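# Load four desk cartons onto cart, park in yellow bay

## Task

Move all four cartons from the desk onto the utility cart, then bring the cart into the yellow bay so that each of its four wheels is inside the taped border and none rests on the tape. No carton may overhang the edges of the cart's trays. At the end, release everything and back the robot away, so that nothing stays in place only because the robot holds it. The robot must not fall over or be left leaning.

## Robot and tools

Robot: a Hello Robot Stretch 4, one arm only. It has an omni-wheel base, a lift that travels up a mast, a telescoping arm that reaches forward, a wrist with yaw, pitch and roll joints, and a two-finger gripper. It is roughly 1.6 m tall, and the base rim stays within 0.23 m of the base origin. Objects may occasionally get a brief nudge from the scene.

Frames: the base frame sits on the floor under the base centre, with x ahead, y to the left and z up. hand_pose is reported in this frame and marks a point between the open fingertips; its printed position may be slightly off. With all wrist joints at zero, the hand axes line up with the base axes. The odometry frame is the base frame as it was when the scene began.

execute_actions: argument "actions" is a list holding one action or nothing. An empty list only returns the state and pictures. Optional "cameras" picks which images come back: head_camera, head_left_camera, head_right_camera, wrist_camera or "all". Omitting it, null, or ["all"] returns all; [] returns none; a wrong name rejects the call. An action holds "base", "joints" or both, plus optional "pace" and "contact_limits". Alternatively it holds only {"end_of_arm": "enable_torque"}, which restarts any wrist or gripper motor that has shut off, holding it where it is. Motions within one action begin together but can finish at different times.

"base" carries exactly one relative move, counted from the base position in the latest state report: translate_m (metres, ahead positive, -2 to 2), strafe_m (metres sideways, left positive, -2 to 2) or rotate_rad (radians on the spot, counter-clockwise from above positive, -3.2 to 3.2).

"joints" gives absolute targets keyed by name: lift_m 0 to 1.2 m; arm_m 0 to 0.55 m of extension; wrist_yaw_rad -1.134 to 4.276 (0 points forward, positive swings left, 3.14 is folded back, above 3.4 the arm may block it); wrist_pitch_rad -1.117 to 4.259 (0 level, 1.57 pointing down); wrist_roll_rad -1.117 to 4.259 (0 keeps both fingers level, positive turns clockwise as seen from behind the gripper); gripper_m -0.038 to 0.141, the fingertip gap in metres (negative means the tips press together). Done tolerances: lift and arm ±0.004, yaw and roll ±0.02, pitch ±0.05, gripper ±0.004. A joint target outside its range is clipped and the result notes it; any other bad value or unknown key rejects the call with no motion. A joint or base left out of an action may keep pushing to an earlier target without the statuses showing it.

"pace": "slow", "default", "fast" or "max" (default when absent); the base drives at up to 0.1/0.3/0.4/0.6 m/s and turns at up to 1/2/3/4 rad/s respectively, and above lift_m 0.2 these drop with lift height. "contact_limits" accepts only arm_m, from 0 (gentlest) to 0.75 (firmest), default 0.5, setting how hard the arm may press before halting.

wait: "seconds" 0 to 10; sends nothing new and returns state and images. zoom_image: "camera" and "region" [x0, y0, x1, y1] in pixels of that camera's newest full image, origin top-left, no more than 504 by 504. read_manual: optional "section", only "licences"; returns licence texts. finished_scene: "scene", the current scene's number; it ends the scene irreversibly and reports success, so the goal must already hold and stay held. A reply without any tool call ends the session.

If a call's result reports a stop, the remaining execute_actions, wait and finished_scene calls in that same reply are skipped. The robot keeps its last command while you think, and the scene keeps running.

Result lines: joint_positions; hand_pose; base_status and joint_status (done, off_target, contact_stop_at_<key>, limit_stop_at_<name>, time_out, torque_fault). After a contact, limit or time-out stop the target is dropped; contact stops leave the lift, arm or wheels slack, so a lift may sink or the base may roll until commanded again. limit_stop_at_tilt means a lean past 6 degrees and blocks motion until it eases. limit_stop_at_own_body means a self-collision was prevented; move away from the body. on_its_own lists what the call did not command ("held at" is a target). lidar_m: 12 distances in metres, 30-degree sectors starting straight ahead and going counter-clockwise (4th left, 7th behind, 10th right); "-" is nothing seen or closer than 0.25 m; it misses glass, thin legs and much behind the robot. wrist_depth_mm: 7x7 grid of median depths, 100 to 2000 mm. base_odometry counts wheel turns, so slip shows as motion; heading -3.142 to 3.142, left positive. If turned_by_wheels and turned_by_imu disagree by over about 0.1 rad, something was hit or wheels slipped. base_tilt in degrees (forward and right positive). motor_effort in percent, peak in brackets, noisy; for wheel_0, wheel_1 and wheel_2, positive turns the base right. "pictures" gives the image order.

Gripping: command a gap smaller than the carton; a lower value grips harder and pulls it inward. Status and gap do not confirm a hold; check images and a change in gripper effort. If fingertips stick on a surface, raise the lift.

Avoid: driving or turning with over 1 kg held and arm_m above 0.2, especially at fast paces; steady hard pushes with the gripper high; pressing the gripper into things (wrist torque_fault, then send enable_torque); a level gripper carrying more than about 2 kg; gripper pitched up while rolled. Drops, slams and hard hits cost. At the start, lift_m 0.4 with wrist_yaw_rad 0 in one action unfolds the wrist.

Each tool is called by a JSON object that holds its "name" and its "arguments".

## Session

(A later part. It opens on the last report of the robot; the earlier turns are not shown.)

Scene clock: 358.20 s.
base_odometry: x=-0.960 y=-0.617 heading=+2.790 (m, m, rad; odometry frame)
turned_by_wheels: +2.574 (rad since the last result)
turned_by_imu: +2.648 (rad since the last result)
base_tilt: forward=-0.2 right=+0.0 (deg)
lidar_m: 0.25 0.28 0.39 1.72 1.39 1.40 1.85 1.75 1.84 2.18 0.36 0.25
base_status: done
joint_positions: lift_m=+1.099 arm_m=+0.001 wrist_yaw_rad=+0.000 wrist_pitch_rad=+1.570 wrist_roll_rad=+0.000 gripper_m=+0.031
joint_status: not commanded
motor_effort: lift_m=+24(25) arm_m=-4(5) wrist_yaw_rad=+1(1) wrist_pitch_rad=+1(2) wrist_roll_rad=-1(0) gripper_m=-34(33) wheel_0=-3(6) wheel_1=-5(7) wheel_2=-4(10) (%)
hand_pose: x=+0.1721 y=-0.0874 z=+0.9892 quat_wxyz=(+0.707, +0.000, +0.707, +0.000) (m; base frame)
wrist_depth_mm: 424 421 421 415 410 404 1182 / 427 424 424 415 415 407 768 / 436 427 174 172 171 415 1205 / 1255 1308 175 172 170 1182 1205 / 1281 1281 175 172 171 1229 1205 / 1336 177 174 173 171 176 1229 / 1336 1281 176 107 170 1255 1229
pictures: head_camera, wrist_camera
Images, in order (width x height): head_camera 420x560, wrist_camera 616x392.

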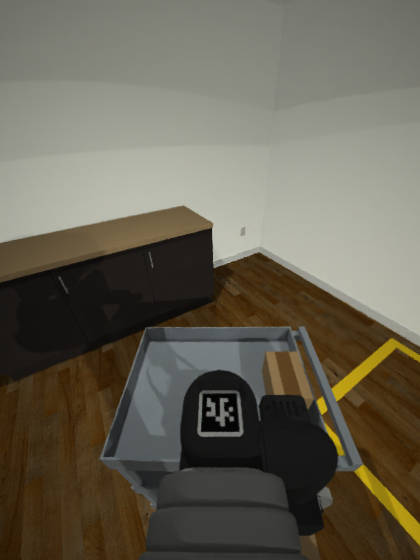

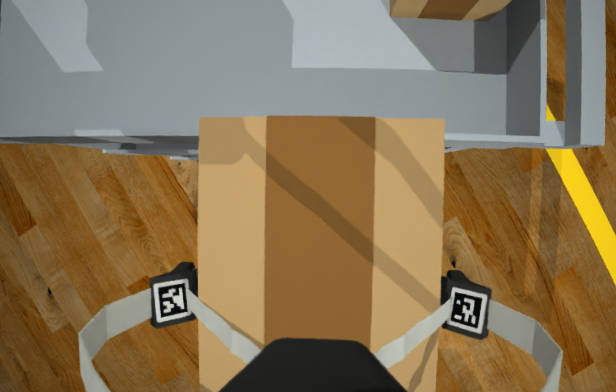

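{"name": "execute_actions", "arguments": {"actions": [{"base":{"strafe_m":0.03},"joints":{"arm_m":0.33}}], "cameras": ["wrist_camera"]}}

Scene clock: 374.70 s.
base_odometry: x=-0.971 y=-0.645 heading=+2.790 (m, m, rad; odometry frame)
turned_by_wheels: +0.000 (rad since the last result)
turned_by_imu: +0.002 (rad since the last result)
base_tilt: forward=-0.1 right=+0.0 (deg)
lidar_m: 0.25 0.26 0.39 1.69 1.36 1.37 1.89 1.78 1.85 2.20 0.35 0.26
base_status: done
joint_positions: lift_m=+1.099 arm_m=+0.329 wrist_yaw_rad=+0.000 wrist_pitch_rad=+1.570 wrist_roll_rad=+0.000 gripper_m=+0.031
joint_status: all done
motor_effort: lift_m=+24(24) arm_m=+5(5) wrist_yaw_rad=+0(0) wrist_pitch_rad=+1(2) wrist_roll_rad=-1(1) gripper_m=-31(33) wheel_0=+0(10) wheel_1=+0(10) wheel_2=+0(3) (%)
hand_pose: x=+0.5004 y=-0.0874 z=+0.9892 quat_wxyz=(+0.707, +0.000, +0.707, +0.000) (m; base frame)
wrist_depth_mm: 421 413 413 410 407 399 364 / 427 424 418 413 413 404 387 / 430 421 174 172 170 410 389 / 433 433 174 172 171 298 294 / 439 433 175 173 171 300 296 / 442 177 175 173 171 176 300 / 449 442 176 107 171 306 -
pictures: wrist_camera
Images, in order (width x height): wrist_camera 616x392.

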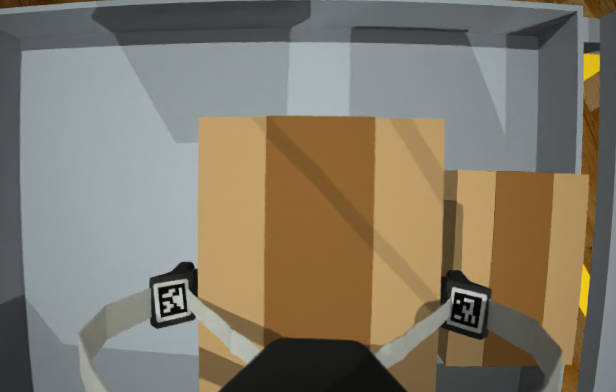

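{"name": "execute_actions", "arguments": {"actions": [{"joints":{"lift_m":0.974}}], "cameras": []}}

{"name": "execute_actions", "arguments": {"actions": [{"joints":{"gripper_m":0.13}}], "cameras": []}}

{"name": "execute_actions", "arguments": {"actions": [{"joints":{"lift_m":1.05,"gripper_m":0.141},"pace":"fast"}], "cameras": []}}

Scene clock: 386.53 s.
base_odometry: x=-0.971 y=-0.645 heading=+2.790 (m, m, rad; odometry frame)
turned_by_wheels: +0.000 (rad since the last result)
turned_by_imu: +0.001 (rad since the last result)
base_tilt: forward=-0.2 right=+0.0 (deg)
lidar_m: 0.25 0.27 0.38 1.70 1.35 1.37 1.89 1.78 1.83 2.19 0.36 0.27
base_status: not commanded
joint_positions: lift_m=+0.974 arm_m=+0.329 wrist_yaw_rad=+0.000 wrist_pitch_rad=+1.570 wrist_roll_rad=+0.000 gripper_m=+0.031
joint_status: all done
motor_effort: lift_m=+17(23) arm_m=+5(5) wrist_yaw_rad=+1(0) wrist_pitch_rad=+1(1) wrist_roll_rad=-1(1) gripper_m=-32(34) wheel_0=+0(1) wheel_1=+0(0) wheel_2=+0(0) (%)
hand_pose: x=+0.5004 y=-0.0874 z=+0.8638 quat_wxyz=(+0.707, +0.000, +0.707, +0.000) (m; base frame)
wrist_depth_mm: 297 294 293 287 286 281 279 / 298 296 293 291 289 285 283 / 301 298 173 171 170 286 286 / 304 300 174 172 170 245 178 / 306 307 175 172 171 242 178 / 310 177 175 172 171 176 175 / 314 307 176 107 170 234 -
pictures: none
No camera images: the call's "cameras" was empty. Leave "cameras" out to get every camera's image.

Scene clock: 388.47 s.
base_odometry: x=-0.971 y=-0.645 heading=+2.790 (m, m, rad; odometry frame)
turned_by_wheels: +0.000 (rad since the last result)
turned_by_imu: +0.001 (rad since the last result)
base_tilt: forward=+0.0 right=-0.1 (deg)
lidar_m: 0.25 0.26 0.38 1.69 1.34 1.37 1.88 1.77 1.84 2.20 0.36 0.26
base_status: not commanded
joint_positions: lift_m=+0.974 arm_m=+0.329 wrist_yaw_rad=+0.000 wrist_pitch_rad=+1.570 wrist_roll_rad=+0.000 gripper_m=+0.130
joint_status: all done
motor_effort: lift_m=+14(17) arm_m=+5(5) wrist_yaw_rad=+2(6) wrist_pitch_rad=-1(13) wrist_roll_rad=+0(1) gripper_m=+0(34) wheel_0=+0(0) wheel_1=+0(0) wheel_2=+0(0) (%)
hand_pose: x=+0.5002 y=-0.0874 z=+0.8640 quat_wxyz=(+0.707, +0.000, +0.707, +0.000) (m; base frame)
wrist_depth_mm: 301 298 298 291 291 287 285 / 301 301 297 296 293 290 286 / 306 303 181 179 178 291 287 / 307 304 182 180 179 243 179 / 310 307 183 181 180 223 179 / 312 309 185 182 181 192 179 / 315 312 186 107 182 232 -
pictures: none
No camera images: the call's "cameras" was empty. Leave "cameras" out to get every camera's image.

Scene clock: 389.53 s.
base_odometry: x=-0.971 y=-0.645 heading=+2.790 (m, m, rad; odometry frame)
turned_by_wheels: +0.000 (rad since the last result)
turned_by_imu: +0.000 (rad since the last result)
base_tilt: forward=-0.1 right=-0.1 (deg)
lidar_m: 0.25 0.25 0.38 1.69 1.36 1.38 1.86 1.79 1.86 2.22 0.36 0.26
base_status: not commanded
joint_positions: lift_m=+1.050 arm_m=+0.329 wrist_yaw_rad=+0.000 wrist_pitch_rad=+1.570 wrist_roll_rad=+0.000 gripper_m=+0.141
joint_status: all done
motor_effort: lift_m=+21(23) arm_m=+4(4) wrist_yaw_rad=+1(2) wrist_pitch_rad=+1(2) wrist_roll_rad=-1(1) gripper_m=-2(2) wheel_0=+0(0) wheel_1=+0(0) wheel_2=+0(0) (%)
hand_pose: x=+0.5003 y=-0.0874 z=+0.9394 quat_wxyz=(+0.707, +0.000, +0.707, +0.000) (m; base frame)
wrist_depth_mm: 375 370 370 366 364 359 357 / 379 377 370 368 364 362 355 / 382 377 375 253 366 364 359 / 384 379 379 254 255 251 249 / 389 379 379 257 256 251 249 / 389 389 260 257 256 211 251 / 394 392 389 107 345 255 254
pictures: none
No camera images: the call's "cameras" was empty. Leave "cameras" out to get every camera's image.

{"name": "execute_actions", "arguments": {"actions": [{"base":{"rotate_rad":-2.64},"joints":{"arm_m":0.0}}], "cameras": []}}

{"name": "execute_actions", "arguments": {"actions": [{"base":{"translate_m":1.47},"joints":{"arm_m":0.32,"lift_m":1.05},"pace":"fast"}], "cameras": ["head_camera","wrist_camera"]}}

Scene clock: 409.13 s.
base_odometry: x=-0.971 y=-0.645 heading=+0.151 (m, m, rad; odometry frame)
turned_by_wheels: -2.639 (rad since the last result)
turned_by_imu: -2.712 (rad since the last result)
base_tilt: forward=-0.1 right=+0.2 (deg)
lidar_m: 1.78 1.81 2.24 0.40 0.26 0.25 0.25 0.36 1.72 1.60 1.31 1.91
base_status: done
joint_positions: lift_m=+1.050 arm_m=+0.001 wrist_yaw_rad=+0.000 wrist_pitch_rad=+1.570 wrist_roll_rad=+0.000 gripper_m=+0.141
joint_status: all done
motor_effort: lift_m=+21(21) arm_m=-5(6) wrist_yaw_rad=+2(1) wrist_pitch_rad=+0(1) wrist_roll_rad=-1(0) gripper_m=+0(1) wheel_0=+5(6) wheel_1=+3(8) wheel_2=+3(9) (%)
hand_pose: x=+0.1720 y=-0.0874 z=+0.9395 quat_wxyz=(+0.707, +0.000, +0.707, +0.000) (m; base frame)
wrist_depth_mm: 1229 1182 1182 1160 1160 1138 1118 / 1205 1182 1160 1160 1182 1098 1138 / 1229 1205 1160 1182 1160 1160 1138 / 1229 1205 1205 976 1160 1160 1160 / 1229 1229 991 960 1182 1160 1160 / 1205 1025 1008 991 1205 211 1160 / 741 1060 1060 107 1205 1182 1205
pictures: none
No camera images: the call's "cameras" was empty. Leave "cameras" out to get every camera's image.

Scene clock: 414.87 s.
base_odometry: x=+0.482 y=-0.423 heading=+0.151 (m, m, rad; odometry frame)
turned_by_wheels: +0.000 (rad since the last result)
turned_by_imu: +0.000 (rad since the last result)
base_tilt: forward=-0.1 right=+0.0 (deg)
lidar_m: 0.30 0.32 0.43 2.26 2.30 1.62 1.62 2.34 1.25 1.21 0.49 0.34
base_status: done
joint_positions: lift_m=+1.050 arm_m=+0.319 wrist_yaw_rad=+0.000 wrist_pitch_rad=+1.570 wrist_roll_rad=+0.000 gripper_m=+0.141
joint_status: all done
motor_effort: lift_m=+21(22) arm_m=+5(8) wrist_yaw_rad=+1(2) wrist_pitch_rad=+1(0) wrist_roll_rad=-1(1) gripper_m=-1(1) wheel_0=+1(6) wheel_1=+3(6) wheel_2=-2(13) (%)
hand_pose: x=+0.4903 y=-0.0874 z=+0.9395 quat_wxyz=(+0.707, +0.000, +0.707, +0.000) (m; base frame)
wrist_depth_mm: 449 449 442 439 433 433 424 / 452 452 449 325 324 433 430 / 459 452 449 327 327 439 430 / 469 455 452 330 442 439 439 / 466 462 455 332 445 445 442 / 466 469 462 334 445 211 445 / 477 473 462 107 1205 1182 1160
pictures: head_camera, wrist_camera
Images, in order (width x height): head_camera 420x560, wrist_camera 616x392.

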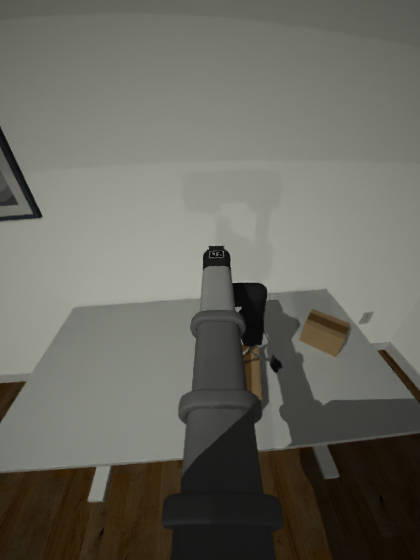

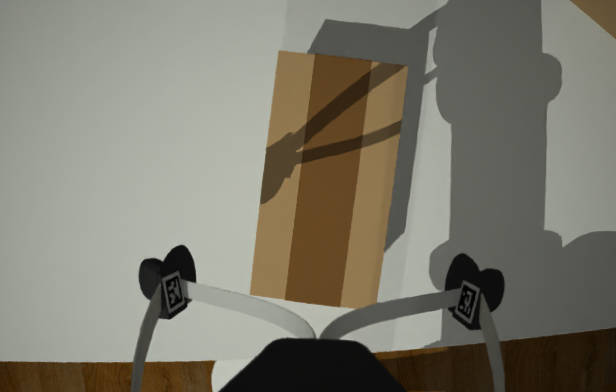

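{"name": "execute_actions", "arguments": {"actions": [{"base":{"strafe_m":-0.012},"joints":{"arm_m":0.373,"wrist_roll_rad":0.12},"pace":"fast"}], "cameras": ["wrist_camera"]}}

Scene clock: 425.23 s.
base_odometry: x=+0.484 y=-0.435 heading=+0.151 (m, m, rad; odometry frame)
turned_by_wheels: +0.000 (rad since the last result)
turned_by_imu: +0.001 (rad since the last result)
base_tilt: forward=-0.2 right=+0.0 (deg)
lidar_m: 0.30 0.32 0.44 2.25 2.33 1.60 1.64 2.32 1.22 1.21 0.50 0.32
base_status: done
joint_positions: lift_m=+1.050 arm_m=+0.372 wrist_yaw_rad=+0.000 wrist_pitch_rad=+1.570 wrist_roll_rad=+0.120 gripper_m=+0.141
joint_status: all done
motor_effort: lift_m=+21(21) arm_m=+5(6) wrist_yaw_rad=+1(1) wrist_pitch_rad=+1(0) wrist_roll_rad=+0(5) gripper_m=+0(1) wheel_0=+1(10) wheel_1=-3(12) wheel_2=+0(3) (%)
hand_pose: x=+0.5433 y=-0.0874 z=+0.9395 quat_wxyz=(+0.706, +0.042, +0.706, -0.042) (m; base frame)
wrist_depth_mm: 452 449 442 439 436 433 427 / 452 449 442 442 433 433 433 / 455 452 449 325 442 436 433 / 462 459 452 329 442 442 436 / 466 462 452 330 449 449 439 / 466 462 462 334 332 211 445 / 473 466 459 107 452 449 1182
pictures: wrist_camera
Images, in order (width x height): wrist_camera 616x392.

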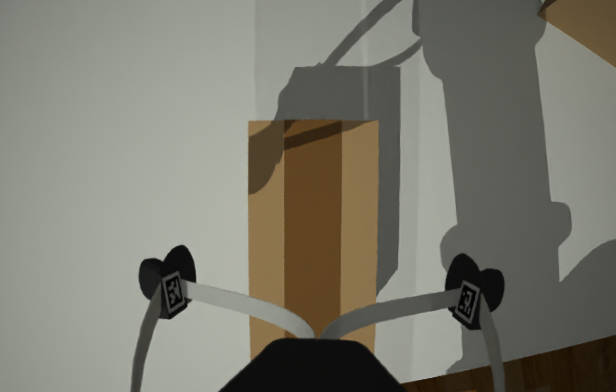

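{"name": "execute_actions", "arguments": {"actions": [{"joints":{"lift_m":0.915}}], "cameras": []}}

{"name": "execute_actions", "arguments": {"actions": [{"joints":{"gripper_m":0.03}}], "cameras": ["wrist_camera"]}}

Scene clock: 432.70 s.
base_odometry: x=+0.484 y=-0.435 heading=+0.151 (m, m, rad; odometry frame)
turned_by_wheels: +0.000 (rad since the last result)
turned_by_imu: +0.002 (rad since the last result)
base_tilt: forward=-0.2 right=+0.0 (deg)
lidar_m: 0.31 0.32 0.42 2.26 2.33 1.62 1.64 2.32 1.21 1.19 0.51 0.33
base_status: not commanded
joint_positions: lift_m=+0.915 arm_m=+0.372 wrist_yaw_rad=+0.000 wrist_pitch_rad=+1.570 wrist_roll_rad=+0.120 gripper_m=+0.141
joint_status: all done
motor_effort: lift_m=+13(19) arm_m=+4(5) wrist_yaw_rad=+1(1) wrist_pitch_rad=+0(1) wrist_roll_rad=+0(0) gripper_m=+0(1) wheel_0=+2(2) wheel_1=-3(3) wheel_2=+0(0) (%)
hand_pose: x=+0.5433 y=-0.0874 z=+0.8051 quat_wxyz=(+0.706, +0.042, +0.706, -0.042) (m; base frame)
wrist_depth_mm: 312 310 309 304 303 300 298 / 315 314 307 190 303 303 300 / 319 315 193 191 191 304 303 / 320 319 195 193 193 307 306 / 322 319 196 194 194 309 309 / 325 324 198 195 195 211 309 / 327 327 200 107 196 315 312
pictures: none
No camera images: the call's "cameras" was empty. Leave "cameras" out to get every camera's image.

Scene clock: 434.80 s.
base_odometry: x=+0.484 y=-0.435 heading=+0.151 (m, m, rad; odometry frame)
turned_by_wheels: +0.000 (rad since the last result)
turned_by_imu: +0.001 (rad since the last result)
base_tilt: forward=-0.2 right=+0.0 (deg)
lidar_m: 0.31 0.33 0.42 2.25 2.33 1.63 1.64 2.32 1.23 1.20 0.49 0.34
base_status: not commanded
joint_positions: lift_m=+0.915 arm_m=+0.372 wrist_yaw_rad=+0.000 wrist_pitch_rad=+1.570 wrist_roll_rad=+0.120 gripper_m=+0.031
joint_status: all done
motor_effort: lift_m=+15(15) arm_m=+5(5) wrist_yaw_rad=+1(1) wrist_pitch_rad=+1(2) wrist_roll_rad=+0(0) gripper_m=-33(32) wheel_0=+2(2) wheel_1=-3(3) wheel_2=+0(0) (%)
hand_pose: x=+0.5434 y=-0.0874 z=+0.8049 quat_wxyz=(+0.706, +0.042, +0.705, -0.042) (m; base frame)
wrist_depth_mm: 310 307 307 304 301 297 297 / 314 309 170 167 166 301 300 / 317 314 171 169 167 304 301 / 319 319 173 169 168 306 303 / 322 320 174 171 170 307 306 / 325 177 175 173 171 176 307 / 327 322 176 107 172 312 -
pictures: wrist_camera
Images, in order (width x height): wrist_camera 616x392.

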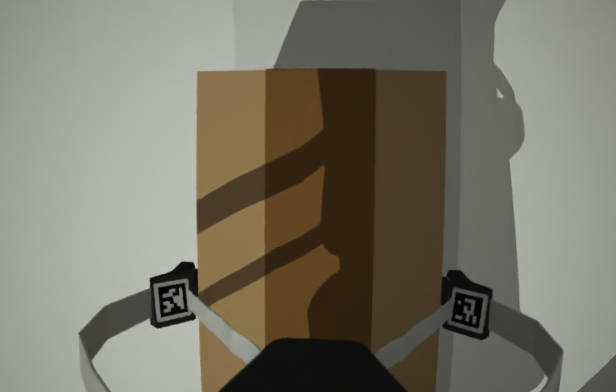

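{"name": "execute_actions", "arguments": {"actions": [{"joints":{"lift_m":1.0},"pace":"fast"}], "cameras": []}}

{"name": "execute_actions", "arguments": {"actions": [{"base":{"rotate_rad":0.082},"joints":{"arm_m":0.0,"wrist_roll_rad":0.0,"lift_m":1.1}}], "cameras": []}}

{"name": "execute_actions", "arguments": {"actions": [{"base":{"translate_m":-1.542},"pace":"fast"}], "cameras": []}}

{"name": "execute_actions", "arguments": {"actions": [{"base":{"rotate_rad":2.556}}], "cameras": ["head_camera","wrist_camera"]}}

Scene clock: 447.33 s.
base_odometry: x=+0.484 y=-0.435 heading=+0.151 (m, m, rad; odometry frame)
turned_by_wheels: +0.000 (rad since the last result)
turned_by_imu: +0.001 (rad since the last result)
base_tilt: forward=-0.1 right=-0.1 (deg)
lidar_m: 0.31 0.33 0.43 2.25 2.34 1.63 1.61 2.33 1.23 1.21 0.50 0.35
base_status: not commanded
joint_positions: lift_m=+1.000 arm_m=+0.372 wrist_yaw_rad=+0.000 wrist_pitch_rad=+1.570 wrist_roll_rad=+0.120 gripper_m=+0.031
joint_status: all done
motor_effort: lift_m=+23(24) arm_m=+5(5) wrist_yaw_rad=+1(1) wrist_pitch_rad=+1(1) wrist_roll_rad=+0(0) gripper_m=-31(32) wheel_0=+2(2) wheel_1=-3(3) wheel_2=+0(0) (%)
hand_pose: x=+0.5434 y=-0.0874 z=+0.8893 quat_wxyz=(+0.706, +0.042, +0.706, -0.042) (m; base frame)
wrist_depth_mm: 397 394 389 389 384 379 377 / 399 397 169 168 166 384 382 / 404 399 171 169 167 389 387 / 407 402 172 169 169 392 387 / 410 407 174 171 170 392 389 / 415 176 175 173 171 176 394 / 418 415 177 107 172 399 -
pictures: none
No camera images: the call's "cameras" was empty. Leave "cameras" out to get every camera's image.

Scene clock: 449.53 s.
base_odometry: x=+0.484 y=-0.435 heading=+0.232 (m, m, rad; odometry frame)
turned_by_wheels: +0.081 (rad since the last result)
turned_by_imu: +0.084 (rad since the last result)
base_tilt: forward=-0.1 right=+0.2 (deg)
lidar_m: 0.25 0.33 0.47 2.25 2.34 1.63 1.68 2.11 1.21 1.45 0.45 0.28
base_status: done
joint_positions: lift_m=+1.100 arm_m=+0.001 wrist_yaw_rad=+0.000 wrist_pitch_rad=+1.570 wrist_roll_rad=+0.000 gripper_m=+0.031
joint_status: all done
motor_effort: lift_m=+23(24) arm_m=-5(4) wrist_yaw_rad=+2(0) wrist_pitch_rad=-1(1) wrist_roll_rad=-2(6) gripper_m=-30(31) wheel_0=-3(4) wheel_1=-3(6) wheel_2=-5(8) (%)
hand_pose: x=+0.1719 y=-0.0874 z=+0.9892 quat_wxyz=(+0.707, +0.000, +0.707, +0.000) (m; base frame)
wrist_depth_mm: 500 496 492 488 488 480 473 / 508 504 170 168 166 484 477 / 1255 1255 171 169 167 1205 1205 / 1281 1229 172 169 168 1182 1229 / 1255 1229 173 171 170 1205 1255 / 1281 177 175 173 171 176 1229 / 1308 1308 177 107 172 1229 1229
pictures: none
No camera images: the call's "cameras" was empty. Leave "cameras" out to get every camera's image.

Scene clock: 455.70 s.
base_odometry: x=-1.016 y=-0.789 heading=+0.232 (m, m, rad; odometry frame)
turned_by_wheels: +0.000 (rad since the last result)
turned_by_imu: +0.005 (rad since the last result)
base_tilt: forward=-0.1 right=+0.1 (deg)
lidar_m: 0.26 1.96 2.34 0.37 0.26 0.25 0.27 1.52 1.54 1.42 1.22 0.26
base_status: done
joint_positions: lift_m=+1.100 arm_m=+0.001 wrist_yaw_rad=+0.000 wrist_pitch_rad=+1.570 wrist_roll_rad=+0.000 gripper_m=+0.031
joint_status: not commanded
motor_effort: lift_m=+23(23) arm_m=-5(5) wrist_yaw_rad=+1(2) wrist_pitch_rad=+0(1) wrist_roll_rad=-2(2) gripper_m=-30(31) wheel_0=-2(7) wheel_1=-2(9) wheel_2=+2(12) (%)
hand_pose: x=+0.1719 y=-0.0874 z=+0.9893 quat_wxyz=(+0.707, +0.000, +0.707, +0.000) (m; base frame)
wrist_depth_mm: 1281 1255 1229 1182 1160 1205 1205 / 1281 1255 170 167 167 1182 1182 / 1255 1255 170 169 167 1205 1205 / 1308 1255 172 170 168 1229 1229 / 1281 1281 173 171 170 1205 1205 / 778 177 175 172 171 176 1255 / 788 788 176 107 172 1229 1229
pictures: none
No camera images: the call's "cameras" was empty. Leave "cameras" out to get every camera's image.

Scene clock: 458.97 s.
base_odometry: x=-1.016 y=-0.789 heading=+2.787 (m, m, rad; odometry frame)
turned_by_wheels: +2.555 (rad since the last result)
turned_by_imu: +2.628 (rad since the last result)
base_tilt: forward=-0.2 right=+0.0 (deg)
lidar_m: 0.25 0.26 1.50 1.56 1.50 1.23 1.63 1.86 1.93 2.34 0.37 0.25
base_status: done
joint_positions: lift_m=+1.100 arm_m=+0.001 wrist_yaw_rad=+0.000 wrist_pitch_rad=+1.570 wrist_roll_rad=+0.000 gripper_m=+0.031
joint_status: not commanded
motor_effort: lift_m=+22(23) arm_m=-5(5) wrist_yaw_rad=+1(1) wrist_pitch_rad=+1(1) wrist_roll_rad=-2(2) gripper_m=-31(32) wheel_0=-3(6) wheel_1=-2(9) wheel_2=-5(9) (%)
hand_pose: x=+0.1721 y=-0.0874 z=+0.9894 quat_wxyz=(+0.707, +0.000, +0.707, +0.000) (m; base frame)
wrist_depth_mm: 1281 421 421 415 413 413 404 / 1255 427 170 167 166 413 407 / 1255 1255 171 168 167 413 410 / 1281 1255 172 170 168 1205 1205 / 1308 1308 174 171 170 1229 1205 / 1281 177 175 173 171 175 1229 / 1336 1281 176 107 172 1255 1229
pictures: head_camera, wrist_camera
Images, in order (width x height): head_camera 420x560, wrist_camera 616x392.

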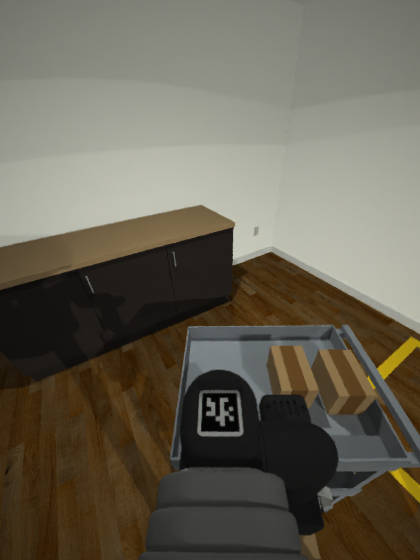

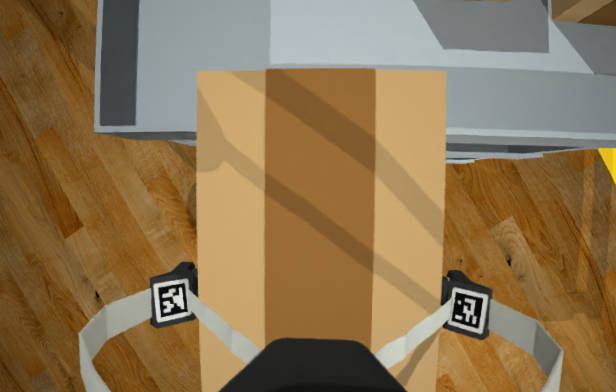

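{"name": "execute_actions", "arguments": {"actions": [{"base":{"strafe_m":0.03},"joints":{"arm_m":0.39,"wrist_roll_rad":1.57}}], "cameras": ["head_camera","wrist_camera"]}}

Scene clock: 487.00 s.
base_odometry: x=-1.027 y=-0.818 heading=+2.787 (m, m, rad; odometry frame)
turned_by_wheels: +0.000 (rad since the last result)
turned_by_imu: +0.002 (rad since the last result)
base_tilt: forward=-0.1 right=+0.1 (deg)
lidar_m: 0.26 0.26 1.49 1.53 1.47 1.21 1.63 1.87 1.94 2.38 0.37 0.26
base_status: done
joint_positions: lift_m=+1.100 arm_m=+0.389 wrist_yaw_rad=+0.000 wrist_pitch_rad=+1.570 wrist_roll_rad=+1.570 gripper_m=+0.031
joint_status: all done
motor_effort: lift_m=+22(22) arm_m=+5(6) wrist_yaw_rad=+1(3) wrist_pitch_rad=+1(2) wrist_roll_rad=+0(5) gripper_m=-31(32) wheel_0=+1(9) wheel_1=-1(12) wheel_2=+0(5) (%)
hand_pose: x=+0.5604 y=-0.0874 z=+0.9894 quat_wxyz=(+0.501, +0.500, +0.500, -0.499) (m; base frame)
wrist_depth_mm: 1229 1205 418 300 300 296 410 / 1229 1255 170 168 166 349 415 / 1255 1229 171 168 167 415 415 / 1255 1255 172 170 169 421 421 / 1281 1255 173 171 170 424 421 / 1229 177 175 172 171 176 424 / 1281 421 176 107 172 427 -
pictures: head_camera, wrist_camera
Images, in order (width x height): head_camera 420x560, wrist_camera 616x392.

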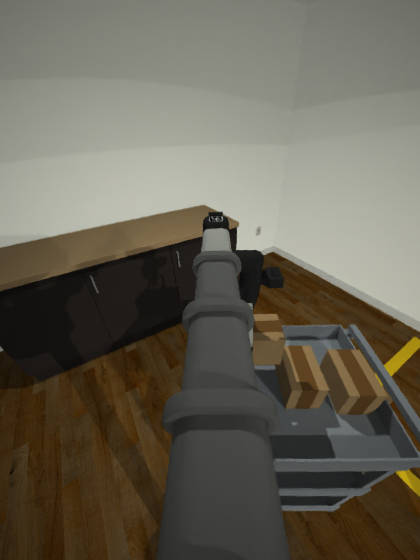

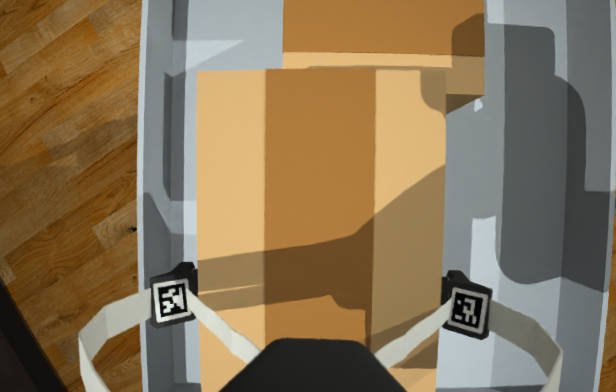

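{"name": "execute_actions", "arguments": {"actions": [{"joints":{"lift_m":0.974}}], "cameras": []}}

{"name": "execute_actions", "arguments": {"actions": [{"joints":{"gripper_m":0.135}}], "cameras": []}}

{"name": "execute_actions", "arguments": {"actions": [{"joints":{"lift_m":1.05,"gripper_m":0.141},"pace":"fast"}], "cameras": ["head_camera","wrist_camera"]}}

Scene clock: 497.87 s.
base_odometry: x=-1.027 y=-0.818 heading=+2.787 (m, m, rad; odometry frame)
turned_by_wheels: +0.000 (rad since the last result)
turned_by_imu: +0.001 (rad since the last result)
base_tilt: forward=+0.0 right=+0.0 (deg)
lidar_m: 0.25 0.26 1.49 1.53 1.45 1.22 1.64 1.88 1.94 2.39 0.38 0.27
base_status: not commanded
joint_positions: lift_m=+0.974 arm_m=+0.389 wrist_yaw_rad=+0.000 wrist_pitch_rad=+1.570 wrist_roll_rad=+1.570 gripper_m=+0.031
joint_status: all done
motor_effort: lift_m=+15(21) arm_m=+5(5) wrist_yaw_rad=+1(1) wrist_pitch_rad=+2(2) wrist_roll_rad=+0(0) gripper_m=-31(31) wheel_0=+2(2) wheel_1=-1(1) wheel_2=+0(0) (%)
hand_pose: x=+0.5604 y=-0.0874 z=+0.8639 quat_wxyz=(+0.501, +0.500, +0.500, -0.499) (m; base frame)
wrist_depth_mm: 247 294 294 181 179 175 - / 250 296 170 167 167 266 290 / 255 297 170 169 167 290 290 / 256 298 172 169 168 294 291 / 257 298 173 171 170 296 294 / 255 177 174 173 171 176 296 / 239 306 176 107 172 300 -
pictures: none
No camera images: the call's "cameras" was empty. Leave "cameras" out to get every camera's image.

Scene clock: 499.87 s.
base_odometry: x=-1.027 y=-0.818 heading=+2.787 (m, m, rad; odometry frame)
turned_by_wheels: +0.000 (rad since the last result)
turned_by_imu: +0.001 (rad since the last result)
base_tilt: forward=-0.2 right=+0.0 (deg)
lidar_m: 0.25 0.27 1.50 1.54 1.45 1.22 1.64 1.88 1.94 2.37 0.36 0.27
base_status: not commanded
joint_positions: lift_m=+0.974 arm_m=+0.389 wrist_yaw_rad=+0.000 wrist_pitch_rad=+1.571 wrist_roll_rad=+1.570 gripper_m=+0.135
joint_status: all done
motor_effort: lift_m=+14(15) arm_m=+5(5) wrist_yaw_rad=+2(7) wrist_pitch_rad=-2(13) wrist_roll_rad=+0(0) gripper_m=+1(31) wheel_0=+1(1) wheel_1=-1(1) wheel_2=+0(0) (%)
hand_pose: x=+0.5600 y=-0.0874 z=+0.8640 quat_wxyz=(+0.500, +0.500, +0.500, -0.500) (m; base frame)
wrist_depth_mm: 248 298 298 181 179 176 - / 251 298 297 179 179 263 290 / 255 300 181 179 179 296 296 / 256 304 182 180 179 297 297 / 253 304 183 182 181 301 300 / 255 289 184 182 181 199 297 / 1138 304 186 107 183 301 300
pictures: none
No camera images: the call's "cameras" was empty. Leave "cameras" out to get every camera's image.

Scene clock: 500.93 s.
base_odometry: x=-1.027 y=-0.818 heading=+2.787 (m, m, rad; odometry frame)
turned_by_wheels: +0.000 (rad since the last result)
turned_by_imu: +0.000 (rad since the last result)
base_tilt: forward=-0.1 right=+0.0 (deg)
lidar_m: 0.25 0.26 1.49 1.52 1.45 1.23 1.62 1.87 1.93 2.38 0.37 0.26
base_status: not commanded
joint_positions: lift_m=+1.050 arm_m=+0.389 wrist_yaw_rad=+0.000 wrist_pitch_rad=+1.570 wrist_roll_rad=+1.570 gripper_m=+0.141
joint_status: all done
motor_effort: lift_m=+21(20) arm_m=+5(5) wrist_yaw_rad=+2(2) wrist_pitch_rad=+0(3) wrist_roll_rad=-1(1) gripper_m=-1(2) wheel_0=+1(2) wheel_1=-1(1) wheel_2=+0(0) (%)
hand_pose: x=+0.5602 y=-0.0874 z=+0.9394 quat_wxyz=(+0.500, +0.500, +0.500, -0.500) (m; base frame)
wrist_depth_mm: 1160 373 370 251 250 248 362 / 1205 373 373 253 270 297 364 / 1205 375 373 254 252 368 366 / 1205 379 375 254 253 370 370 / 1182 359 377 257 257 375 373 / 1229 332 260 257 257 211 373 / 1205 384 384 107 377 377 377
pictures: head_camera, wrist_camera
Images, in order (width x height): head_camera 420x560, wrist_camera 616x392.

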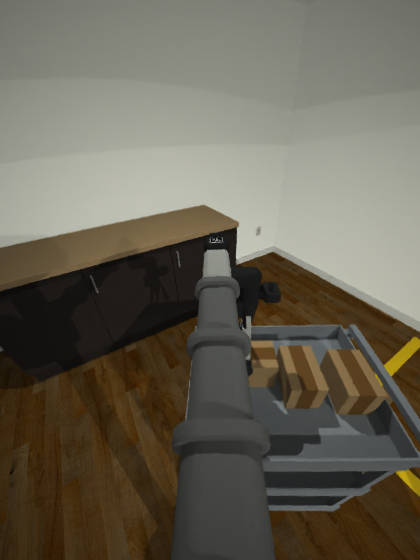

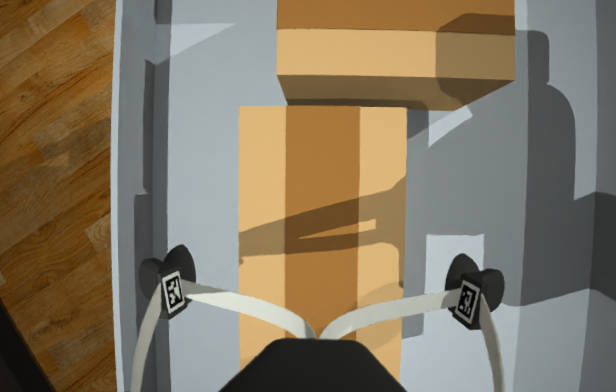

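{"name": "execute_actions", "arguments": {"actions": [{"base":{"rotate_rad":-2.75},"joints":{"arm_m":0.0}}], "cameras": []}}

{"name": "execute_actions", "arguments": {"actions": [{"base":{"translate_m":1.637},"joints":{"arm_m":0.45,"lift_m":1.05},"pace":"fast"}], "cameras": ["head_camera","wrist_camera"]}}

Scene clock: 541.47 s.
base_odometry: x=-1.027 y=-0.818 heading=+0.038 (m, m, rad; odometry frame)
turned_by_wheels: -2.749 (rad since the last result)
turned_by_imu: -2.825 (rad since the last result)
base_tilt: forward=-0.1 right=+0.0 (deg)
lidar_m: 1.86 1.91 2.57 0.46 0.30 0.25 0.26 1.45 1.63 1.45 1.21 1.37
base_status: done
joint_positions: lift_m=+1.050 arm_m=+0.001 wrist_yaw_rad=+0.000 wrist_pitch_rad=+1.570 wrist_roll_rad=+1.570 gripper_m=+0.141
joint_status: all done
motor_effort: lift_m=+21(21) arm_m=-5(6) wrist_yaw_rad=+2(1) wrist_pitch_rad=+0(1) wrist_roll_rad=-1(1) gripper_m=-1(2) wheel_0=+2(8) wheel_1=+2(7) wheel_2=+2(9) (%)
hand_pose: x=+0.1720 y=-0.0874 z=+0.9395 quat_wxyz=(+0.500, +0.500, +0.500, -0.500) (m; base frame)
wrist_depth_mm: 1182 1182 1205 1160 1182 1160 1160 / 1182 1160 1182 1182 1160 1182 1160 / 1160 1205 1182 1182 1160 1160 1160 / 1182 1182 1229 1229 960 1160 1160 / 1229 1229 1205 976 946 960 683 / 1229 1160 1205 1205 960 211 691 / 1229 1229 1229 107 1205 1042 699
pictures: none
No camera images: the call's "cameras" was empty. Leave "cameras" out to get every camera's image.

Scene clock: 547.70 s.
base_odometry: x=+0.609 y=-0.755 heading=+0.038 (m, m, rad; odometry frame)
turned_by_wheels: +0.000 (rad since the last result)
turned_by_imu: -0.001 (rad since the last result)
base_tilt: forward=-0.1 right=+0.2 (deg)
lidar_m: 0.26 0.28 0.34 0.62 2.61 1.82 1.83 2.07 0.90 0.96 1.12 0.29
base_status: done
joint_positions: lift_m=+1.050 arm_m=+0.449 wrist_yaw_rad=+0.000 wrist_pitch_rad=+1.570 wrist_roll_rad=+1.570 gripper_m=+0.141
joint_status: all done
motor_effort: lift_m=+21(21) arm_m=+5(7) wrist_yaw_rad=+1(3) wrist_pitch_rad=+2(1) wrist_roll_rad=+0(1) gripper_m=+0(1) wheel_0=+1(6) wheel_1=+2(10) wheel_2=-2(14) (%)
hand_pose: x=+0.6204 y=-0.0874 z=+0.9395 quat_wxyz=(+0.501, +0.500, +0.500, -0.499) (m; base frame)
wrist_depth_mm: 788 1160 1160 1182 1182 436 1182 / 759 1042 442 445 445 436 1138 / 449 452 449 445 445 442 436 / 459 449 449 449 449 445 442 / 459 455 332 330 449 449 445 / 466 455 332 336 449 211 452 / 462 466 336 107 455 455 452
pictures: head_camera, wrist_camera
Images, in order (width x height): head_camera 420x560, wrist_camera 616x392.

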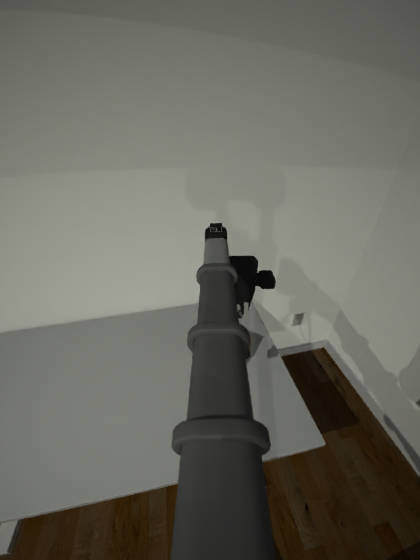

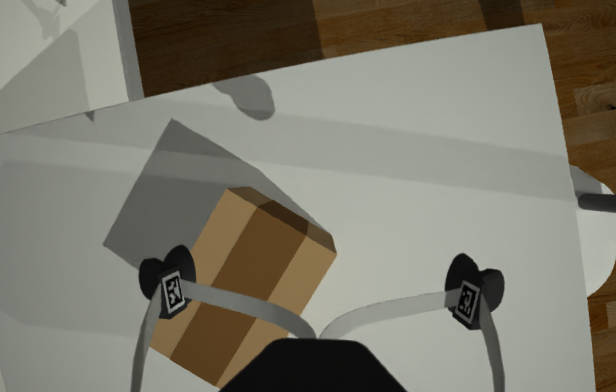

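{"name": "zoom_image", "arguments": {"camera": "wrist_camera", "region": [60, 100, 400, 392]}}

Region (60, 100, 400, 392) of wrist_camera's 616x392 image, scaled by 1.482; it fills the top 433 rows of this view, and the rest is white.

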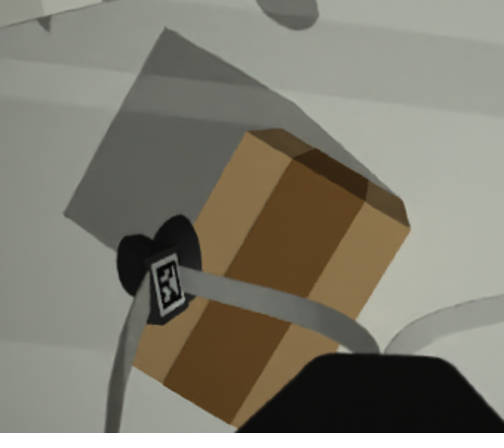

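{"name": "execute_actions", "arguments": {"actions": [{"base":{"strafe_m":0.07},"joints":{"arm_m":0.523,"wrist_roll_rad":2.07},"pace":"fast"}], "cameras": ["wrist_camera"]}}

Scene clock: 579.23 s.
base_odometry: x=+0.606 y=-0.686 heading=+0.038 (m, m, rad; odometry frame)
turned_by_wheels: +0.000 (rad since the last result)
turned_by_imu: +0.002 (rad since the last result)
base_tilt: forward=-0.2 right=+0.0 (deg)
lidar_m: 0.25 0.26 0.33 0.60 2.55 1.80 1.81 2.18 0.97 1.01 0.47 0.28
base_status: done
joint_positions: lift_m=+1.050 arm_m=+0.522 wrist_yaw_rad=+0.000 wrist_pitch_rad=+1.570 wrist_roll_rad=+2.070 gripper_m=+0.141
joint_status: all done
motor_effort: lift_m=+21(20) arm_m=+5(6) wrist_yaw_rad=+1(1) wrist_pitch_rad=+1(1) wrist_roll_rad=+0(7) gripper_m=-1(1) wheel_0=+0(11) wheel_1=+1(12) wheel_2=+0(3) (%)
hand_pose: x=+0.6933 y=-0.0874 z=+0.9395 quat_wxyz=(+0.361, +0.608, +0.361, -0.608) (m; base frame)
wrist_depth_mm: 1182 1182 1160 439 445 439 436 / 1138 1182 445 442 439 442 439 / 917 452 449 327 442 442 439 / 459 452 449 330 445 445 442 / 459 459 455 329 445 445 442 / 455 459 459 332 455 211 449 / 466 459 452 107 452 449 449
pictures: wrist_camera
Images, in order (width x height): wrist_camera 616x392.

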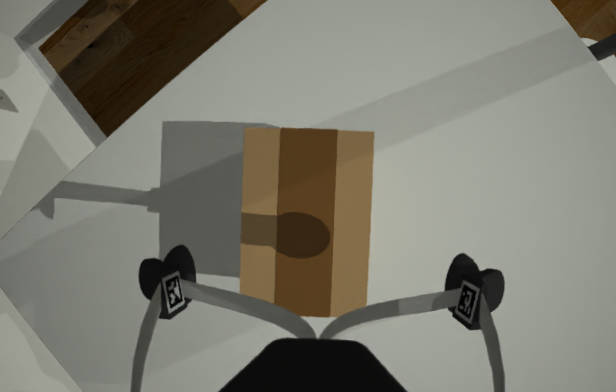

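{"name": "execute_actions", "arguments": {"actions": [{"joints":{"lift_m":0.915}}], "cameras": []}}

{"name": "execute_actions", "arguments": {"actions": [{"joints":{"gripper_m":0.03}}], "cameras": ["wrist_camera"]}}

Scene clock: 587.10 s.
base_odometry: x=+0.606 y=-0.686 heading=+0.038 (m, m, rad; odometry frame)
turned_by_wheels: +0.000 (rad since the last result)
turned_by_imu: +0.001 (rad since the last result)
base_tilt: forward=-0.1 right=+0.1 (deg)
lidar_m: 0.25 0.26 0.31 0.61 2.54 1.82 1.81 2.22 0.96 1.00 0.46 0.30
base_status: not commanded
joint_positions: lift_m=+0.915 arm_m=+0.522 wrist_yaw_rad=+0.000 wrist_pitch_rad=+1.570 wrist_roll_rad=+2.070 gripper_m=+0.141
joint_status: all done
motor_effort: lift_m=+13(18) arm_m=+4(5) wrist_yaw_rad=+1(1) wrist_pitch_rad=+1(1) wrist_roll_rad=+0(0) gripper_m=-1(0) wheel_0=-1(1) wheel_1=+1(1) wheel_2=+0(0) (%)
hand_pose: x=+0.6933 y=-0.0874 z=+0.8051 quat_wxyz=(+0.361, +0.608, +0.361, -0.608) (m; base frame)
wrist_depth_mm: 1060 312 312 307 307 306 306 / 946 315 312 310 312 306 306 / 317 315 195 193 193 309 304 / 319 319 195 194 194 309 309 / 319 322 196 195 195 312 309 / 319 320 197 196 195 211 314 / 322 320 198 107 314 315 312
pictures: none
No camera images: the call's "cameras" was empty. Leave "cameras" out to get every camera's image.

Scene clock: 589.20 s.
base_odometry: x=+0.606 y=-0.686 heading=+0.038 (m, m, rad; odometry frame)
turned_by_wheels: +0.000 (rad since the last result)
turned_by_imu: +0.001 (rad since the last result)
base_tilt: forward=-0.1 right=+0.1 (deg)
lidar_m: 0.25 0.26 0.33 0.62 2.55 1.81 1.79 2.18 0.95 1.01 0.47 0.30
base_status: not commanded
joint_positions: lift_m=+0.915 arm_m=+0.522 wrist_yaw_rad=+0.000 wrist_pitch_rad=+1.570 wrist_roll_rad=+2.070 gripper_m=+0.031
joint_status: all done
motor_effort: lift_m=+14(14) arm_m=+5(5) wrist_yaw_rad=+1(1) wrist_pitch_rad=+2(5) wrist_roll_rad=+0(0) gripper_m=-31(30) wheel_0=+0(0) wheel_1=+1(1) wheel_2=+0(0) (%)
hand_pose: x=+0.6935 y=-0.0874 z=+0.8050 quat_wxyz=(+0.361, +0.608, +0.361, -0.607) (m; base frame)
wrist_depth_mm: 1060 312 310 307 307 304 304 / 960 314 310 173 171 307 303 / 312 314 174 172 171 307 306 / 315 315 174 172 172 310 309 / 319 315 174 173 171 309 309 / 322 177 174 172 171 176 310 / 322 317 175 107 171 312 -
pictures: wrist_camera
Images, in order (width x height): wrist_camera 616x392.

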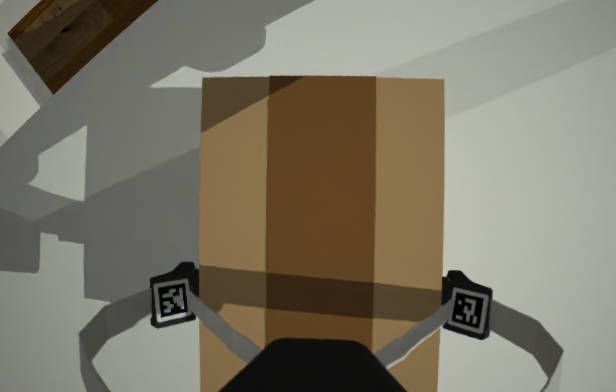

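{"name": "execute_actions", "arguments": {"actions": [{"joints":{"lift_m":1.0},"pace":"fast"}], "cameras": []}}

{"name": "execute_actions", "arguments": {"actions": [{"base":{"strafe_m":-0.07},"joints":{"arm_m":0.0,"wrist_roll_rad":1.57,"lift_m":1.1}}], "cameras": []}}

{"name": "execute_actions", "arguments": {"actions": [{"base":{"translate_m":-1.637},"pace":"fast"}], "cameras": []}}

{"name": "execute_actions", "arguments": {"actions": [{"base":{"rotate_rad":2.75}}], "cameras": ["head_camera","wrist_camera"]}}

Scene clock: 598.00 s.
base_odometry: x=+0.606 y=-0.686 heading=+0.038 (m, m, rad; odometry frame)
turned_by_wheels: +0.000 (rad since the last result)
turned_by_imu: +0.001 (rad since the last result)
base_tilt: forward=-0.3 right=+0.0 (deg)
lidar_m: 0.25 0.25 0.30 0.62 2.55 1.80 1.80 2.17 0.97 0.99 0.46 0.28
base_status: not commanded
joint_positions: lift_m=+1.000 arm_m=+0.522 wrist_yaw_rad=+0.000 wrist_pitch_rad=+1.570 wrist_roll_rad=+2.070 gripper_m=+0.031
joint_status: all done
motor_effort: lift_m=+22(22) arm_m=+5(4) wrist_yaw_rad=+1(1) wrist_pitch_rad=+2(2) wrist_roll_rad=+0(1) gripper_m=-30(32) wheel_0=+0(1) wheel_1=+1(1) wheel_2=+0(0) (%)
hand_pose: x=+0.6935 y=-0.0874 z=+0.8893 quat_wxyz=(+0.361, +0.608, +0.361, -0.608) (m; base frame)
wrist_depth_mm: 1138 1138 397 387 394 389 387 / 1118 1160 394 173 172 392 389 / 866 402 174 173 171 392 392 / 404 402 174 173 171 392 394 / 404 399 174 172 172 397 394 / 407 176 174 173 172 176 394 / 413 407 174 107 171 397 -
pictures: none
No camera images: the call's "cameras" was empty. Leave "cameras" out to get every camera's image.

Scene clock: 600.60 s.
base_odometry: x=+0.609 y=-0.755 heading=+0.038 (m, m, rad; odometry frame)
turned_by_wheels: +0.000 (rad since the last result)
turned_by_imu: +0.001 (rad since the last result)
base_tilt: forward=-0.1 right=+0.0 (deg)
lidar_m: 0.27 0.26 0.35 0.64 2.62 1.83 1.84 2.07 0.91 0.95 0.26 0.25
base_status: done
joint_positions: lift_m=+1.100 arm_m=+0.001 wrist_yaw_rad=+0.000 wrist_pitch_rad=+1.570 wrist_roll_rad=+1.570 gripper_m=+0.031
joint_status: all done
motor_effort: lift_m=+23(25) arm_m=-5(4) wrist_yaw_rad=+2(1) wrist_pitch_rad=+0(2) wrist_roll_rad=-2(3) gripper_m=-31(32) wheel_0=+0(12) wheel_1=-3(10) wheel_2=+0(1) (%)
hand_pose: x=+0.1719 y=-0.0874 z=+0.9893 quat_wxyz=(+0.500, +0.500, +0.500, -0.500) (m; base frame)
wrist_depth_mm: 1229 1205 1229 1229 1229 1229 1205 / 504 500 496 173 172 1205 1229 / 504 504 174 173 172 1205 1205 / 508 500 174 173 172 1229 1205 / 517 504 174 173 172 1182 1229 / 512 177 174 172 172 176 1229 / 517 517 174 107 171 1255 1229
pictures: none
No camera images: the call's "cameras" was empty. Leave "cameras" out to get every camera's image.

Scene clock: 607.03 s.
base_odometry: x=-1.027 y=-0.817 heading=+0.037 (m, m, rad; odometry frame)
turned_by_wheels: +0.000 (rad since the last result)
turned_by_imu: +0.004 (rad since the last result)
base_tilt: forward=-0.1 right=-0.1 (deg)
lidar_m: 1.87 1.90 2.58 0.48 0.29 0.26 0.25 1.45 1.64 1.44 0.25 0.25
base_status: done
joint_positions: lift_m=+1.100 arm_m=+0.001 wrist_yaw_rad=+0.000 wrist_pitch_rad=+1.570 wrist_roll_rad=+1.570 gripper_m=+0.031
joint_status: not commanded
motor_effort: lift_m=+23(23) arm_m=-5(5) wrist_yaw_rad=+1(2) wrist_pitch_rad=+0(0) wrist_roll_rad=-2(2) gripper_m=-31(31) wheel_0=-2(6) wheel_1=-2(10) wheel_2=+0(12) (%)
hand_pose: x=+0.1720 y=-0.0874 z=+0.9893 quat_wxyz=(+0.500, +0.500, +0.500, -0.500) (m; base frame)
wrist_depth_mm: 1255 1205 1229 1205 1205 1205 1205 / 1255 1229 1229 173 171 1255 1205 / 1255 1255 174 173 171 1229 1229 / 1255 1255 175 172 171 1229 1205 / 1281 1255 174 171 172 1098 691 / 1308 177 174 173 171 176 750 / 1281 1281 174 107 171 1098 -
pictures: none
No camera images: the call's "cameras" was empty. Leave "cameras" out to get every camera's image.

Scene clock: 610.43 s.
base_odometry: x=-1.027 y=-0.817 heading=+2.786 (m, m, rad; odometry frame)
turned_by_wheels: +2.749 (rad since the last result)
turned_by_imu: +2.828 (rad since the last result)
base_tilt: forward=-0.2 right=+0.2 (deg)
lidar_m: 0.26 0.26 1.49 1.54 1.47 1.22 1.64 1.88 1.91 2.37 0.26 0.26
base_status: done
joint_positions: lift_m=+1.100 arm_m=+0.001 wrist_yaw_rad=+0.000 wrist_pitch_rad=+1.570 wrist_roll_rad=+1.570 gripper_m=+0.031
joint_status: not commanded
motor_effort: lift_m=+20(22) arm_m=-4(5) wrist_yaw_rad=+1(1) wrist_pitch_rad=+1(1) wrist_roll_rad=-2(2) gripper_m=-32(30) wheel_0=-3(6) wheel_1=-3(7) wheel_2=-5(10) (%)
hand_pose: x=+0.1721 y=-0.0874 z=+0.9895 quat_wxyz=(+0.500, +0.500, +0.500, -0.500) (m; base frame)
wrist_depth_mm: 353 424 424 1229 1205 1229 1182 / 357 424 379 173 172 1205 1205 / 430 430 174 173 172 1229 1205 / 433 433 174 172 172 1229 1229 / 433 433 175 173 172 1182 1255 / 436 177 174 173 171 176 1182 / 439 436 174 107 171 1255 1229
pictures: head_camera, wrist_camera
Images, in order (width x height): head_camera 420x560, wrist_camera 616x392.

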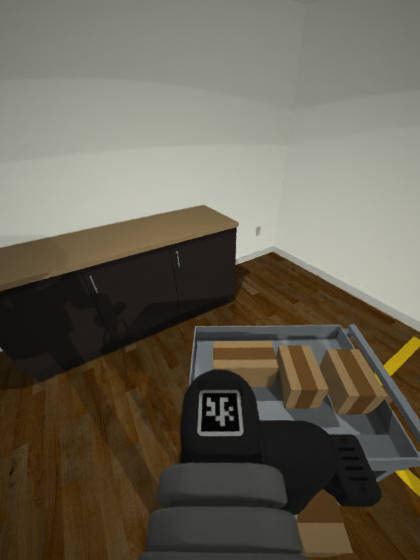

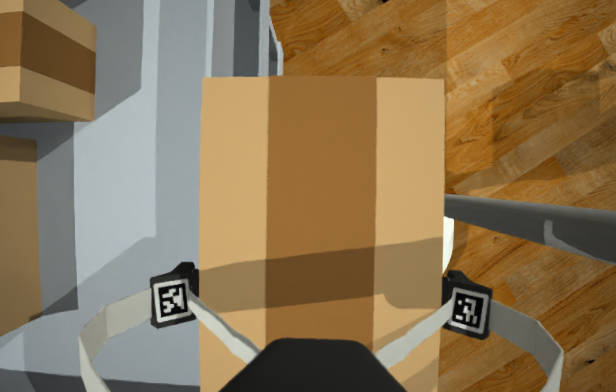

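{"name": "execute_actions", "arguments": {"actions": [{"joints":{"arm_m":0.24},"pace":"fast"}], "cameras": ["wrist_camera"]}}

Scene clock: 616.10 s.
base_odometry: x=-1.027 y=-0.817 heading=+2.786 (m, m, rad; odometry frame)
turned_by_wheels: +0.000 (rad since the last result)
turned_by_imu: +0.001 (rad since the last result)
base_tilt: forward=-0.2 right=-0.1 (deg)
lidar_m: 0.26 0.26 1.50 1.54 1.46 1.22 1.62 1.86 1.94 2.37 0.36 0.27
base_status: not commanded
joint_positions: lift_m=+1.100 arm_m=+0.239 wrist_yaw_rad=+0.000 wrist_pitch_rad=+1.570 wrist_roll_rad=+1.570 gripper_m=+0.031
joint_status: all done
motor_effort: lift_m=+20(20) arm_m=+5(8) wrist_yaw_rad=+0(0) wrist_pitch_rad=+1(2) wrist_roll_rad=-2(3) gripper_m=-30(31) wheel_0=-4(4) wheel_1=-3(3) wheel_2=-5(5) (%)
hand_pose: x=+0.4104 y=-0.0874 z=+0.9895 quat_wxyz=(+0.501, +0.500, +0.500, -0.499) (m; base frame)
wrist_depth_mm: 421 303 301 415 415 1205 1205 / 421 304 303 172 172 1229 1182 / 421 309 175 173 171 1205 1205 / 421 307 174 173 172 1008 1205 / 421 310 174 172 172 1008 1229 / 418 177 174 173 171 175 1205 / 418 314 174 107 171 1255 1255
pictures: wrist_camera
Images, in order (width x height): wrist_camera 616x392.

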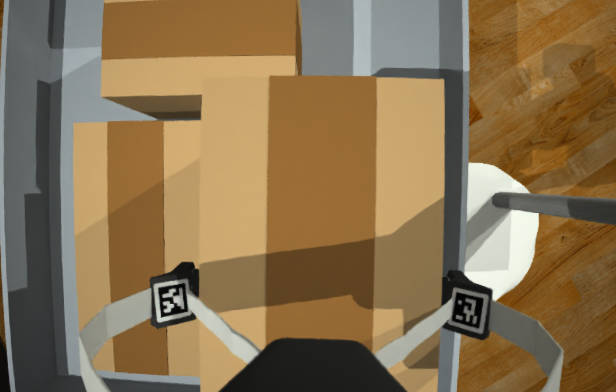

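{"name": "execute_actions", "arguments": {"actions": [{"joints":{"arm_m":0.225,"lift_m":0.974}}], "cameras": ["wrist_camera"]}}

Scene clock: 634.83 s.
base_odometry: x=-1.027 y=-0.817 heading=+2.786 (m, m, rad; odometry frame)
turned_by_wheels: +0.000 (rad since the last result)
turned_by_imu: +0.001 (rad since the last result)
base_tilt: forward=-0.1 right=+0.0 (deg)
lidar_m: 0.25 0.28 1.49 1.52 1.44 1.22 1.63 1.87 1.94 2.37 0.37 0.27
base_status: not commanded
joint_positions: lift_m=+0.974 arm_m=+0.226 wrist_yaw_rad=+0.000 wrist_pitch_rad=+1.570 wrist_roll_rad=+1.570 gripper_m=+0.031
joint_status: all done
motor_effort: lift_m=+15(18) arm_m=-5(5) wrist_yaw_rad=+1(1) wrist_pitch_rad=+1(2) wrist_roll_rad=-1(1) gripper_m=-31(29) wheel_0=-4(3) wheel_1=-3(3) wheel_2=-5(5) (%)
hand_pose: x=+0.3970 y=-0.0874 z=+0.8640 quat_wxyz=(+0.500, +0.500, +0.500, -0.500) (m; base frame)
wrist_depth_mm: 178 177 181 293 291 267 1060 / 180 235 218 173 172 271 1060 / 180 214 175 172 171 272 1098 / 181 216 174 172 172 272 891 / 182 216 174 173 172 270 1098 / 183 177 174 172 172 176 1138 / 185 213 174 107 171 281 -
pictures: wrist_camera
Images, in order (width x height): wrist_camera 616x392.

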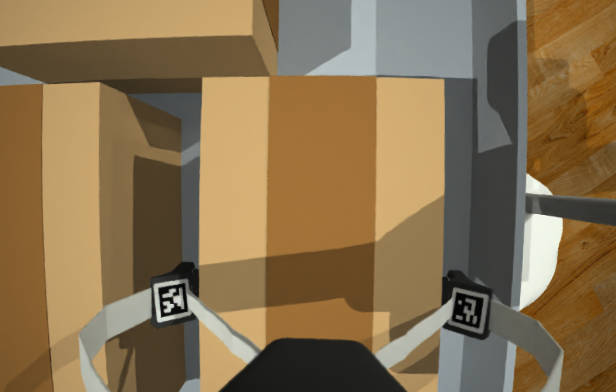

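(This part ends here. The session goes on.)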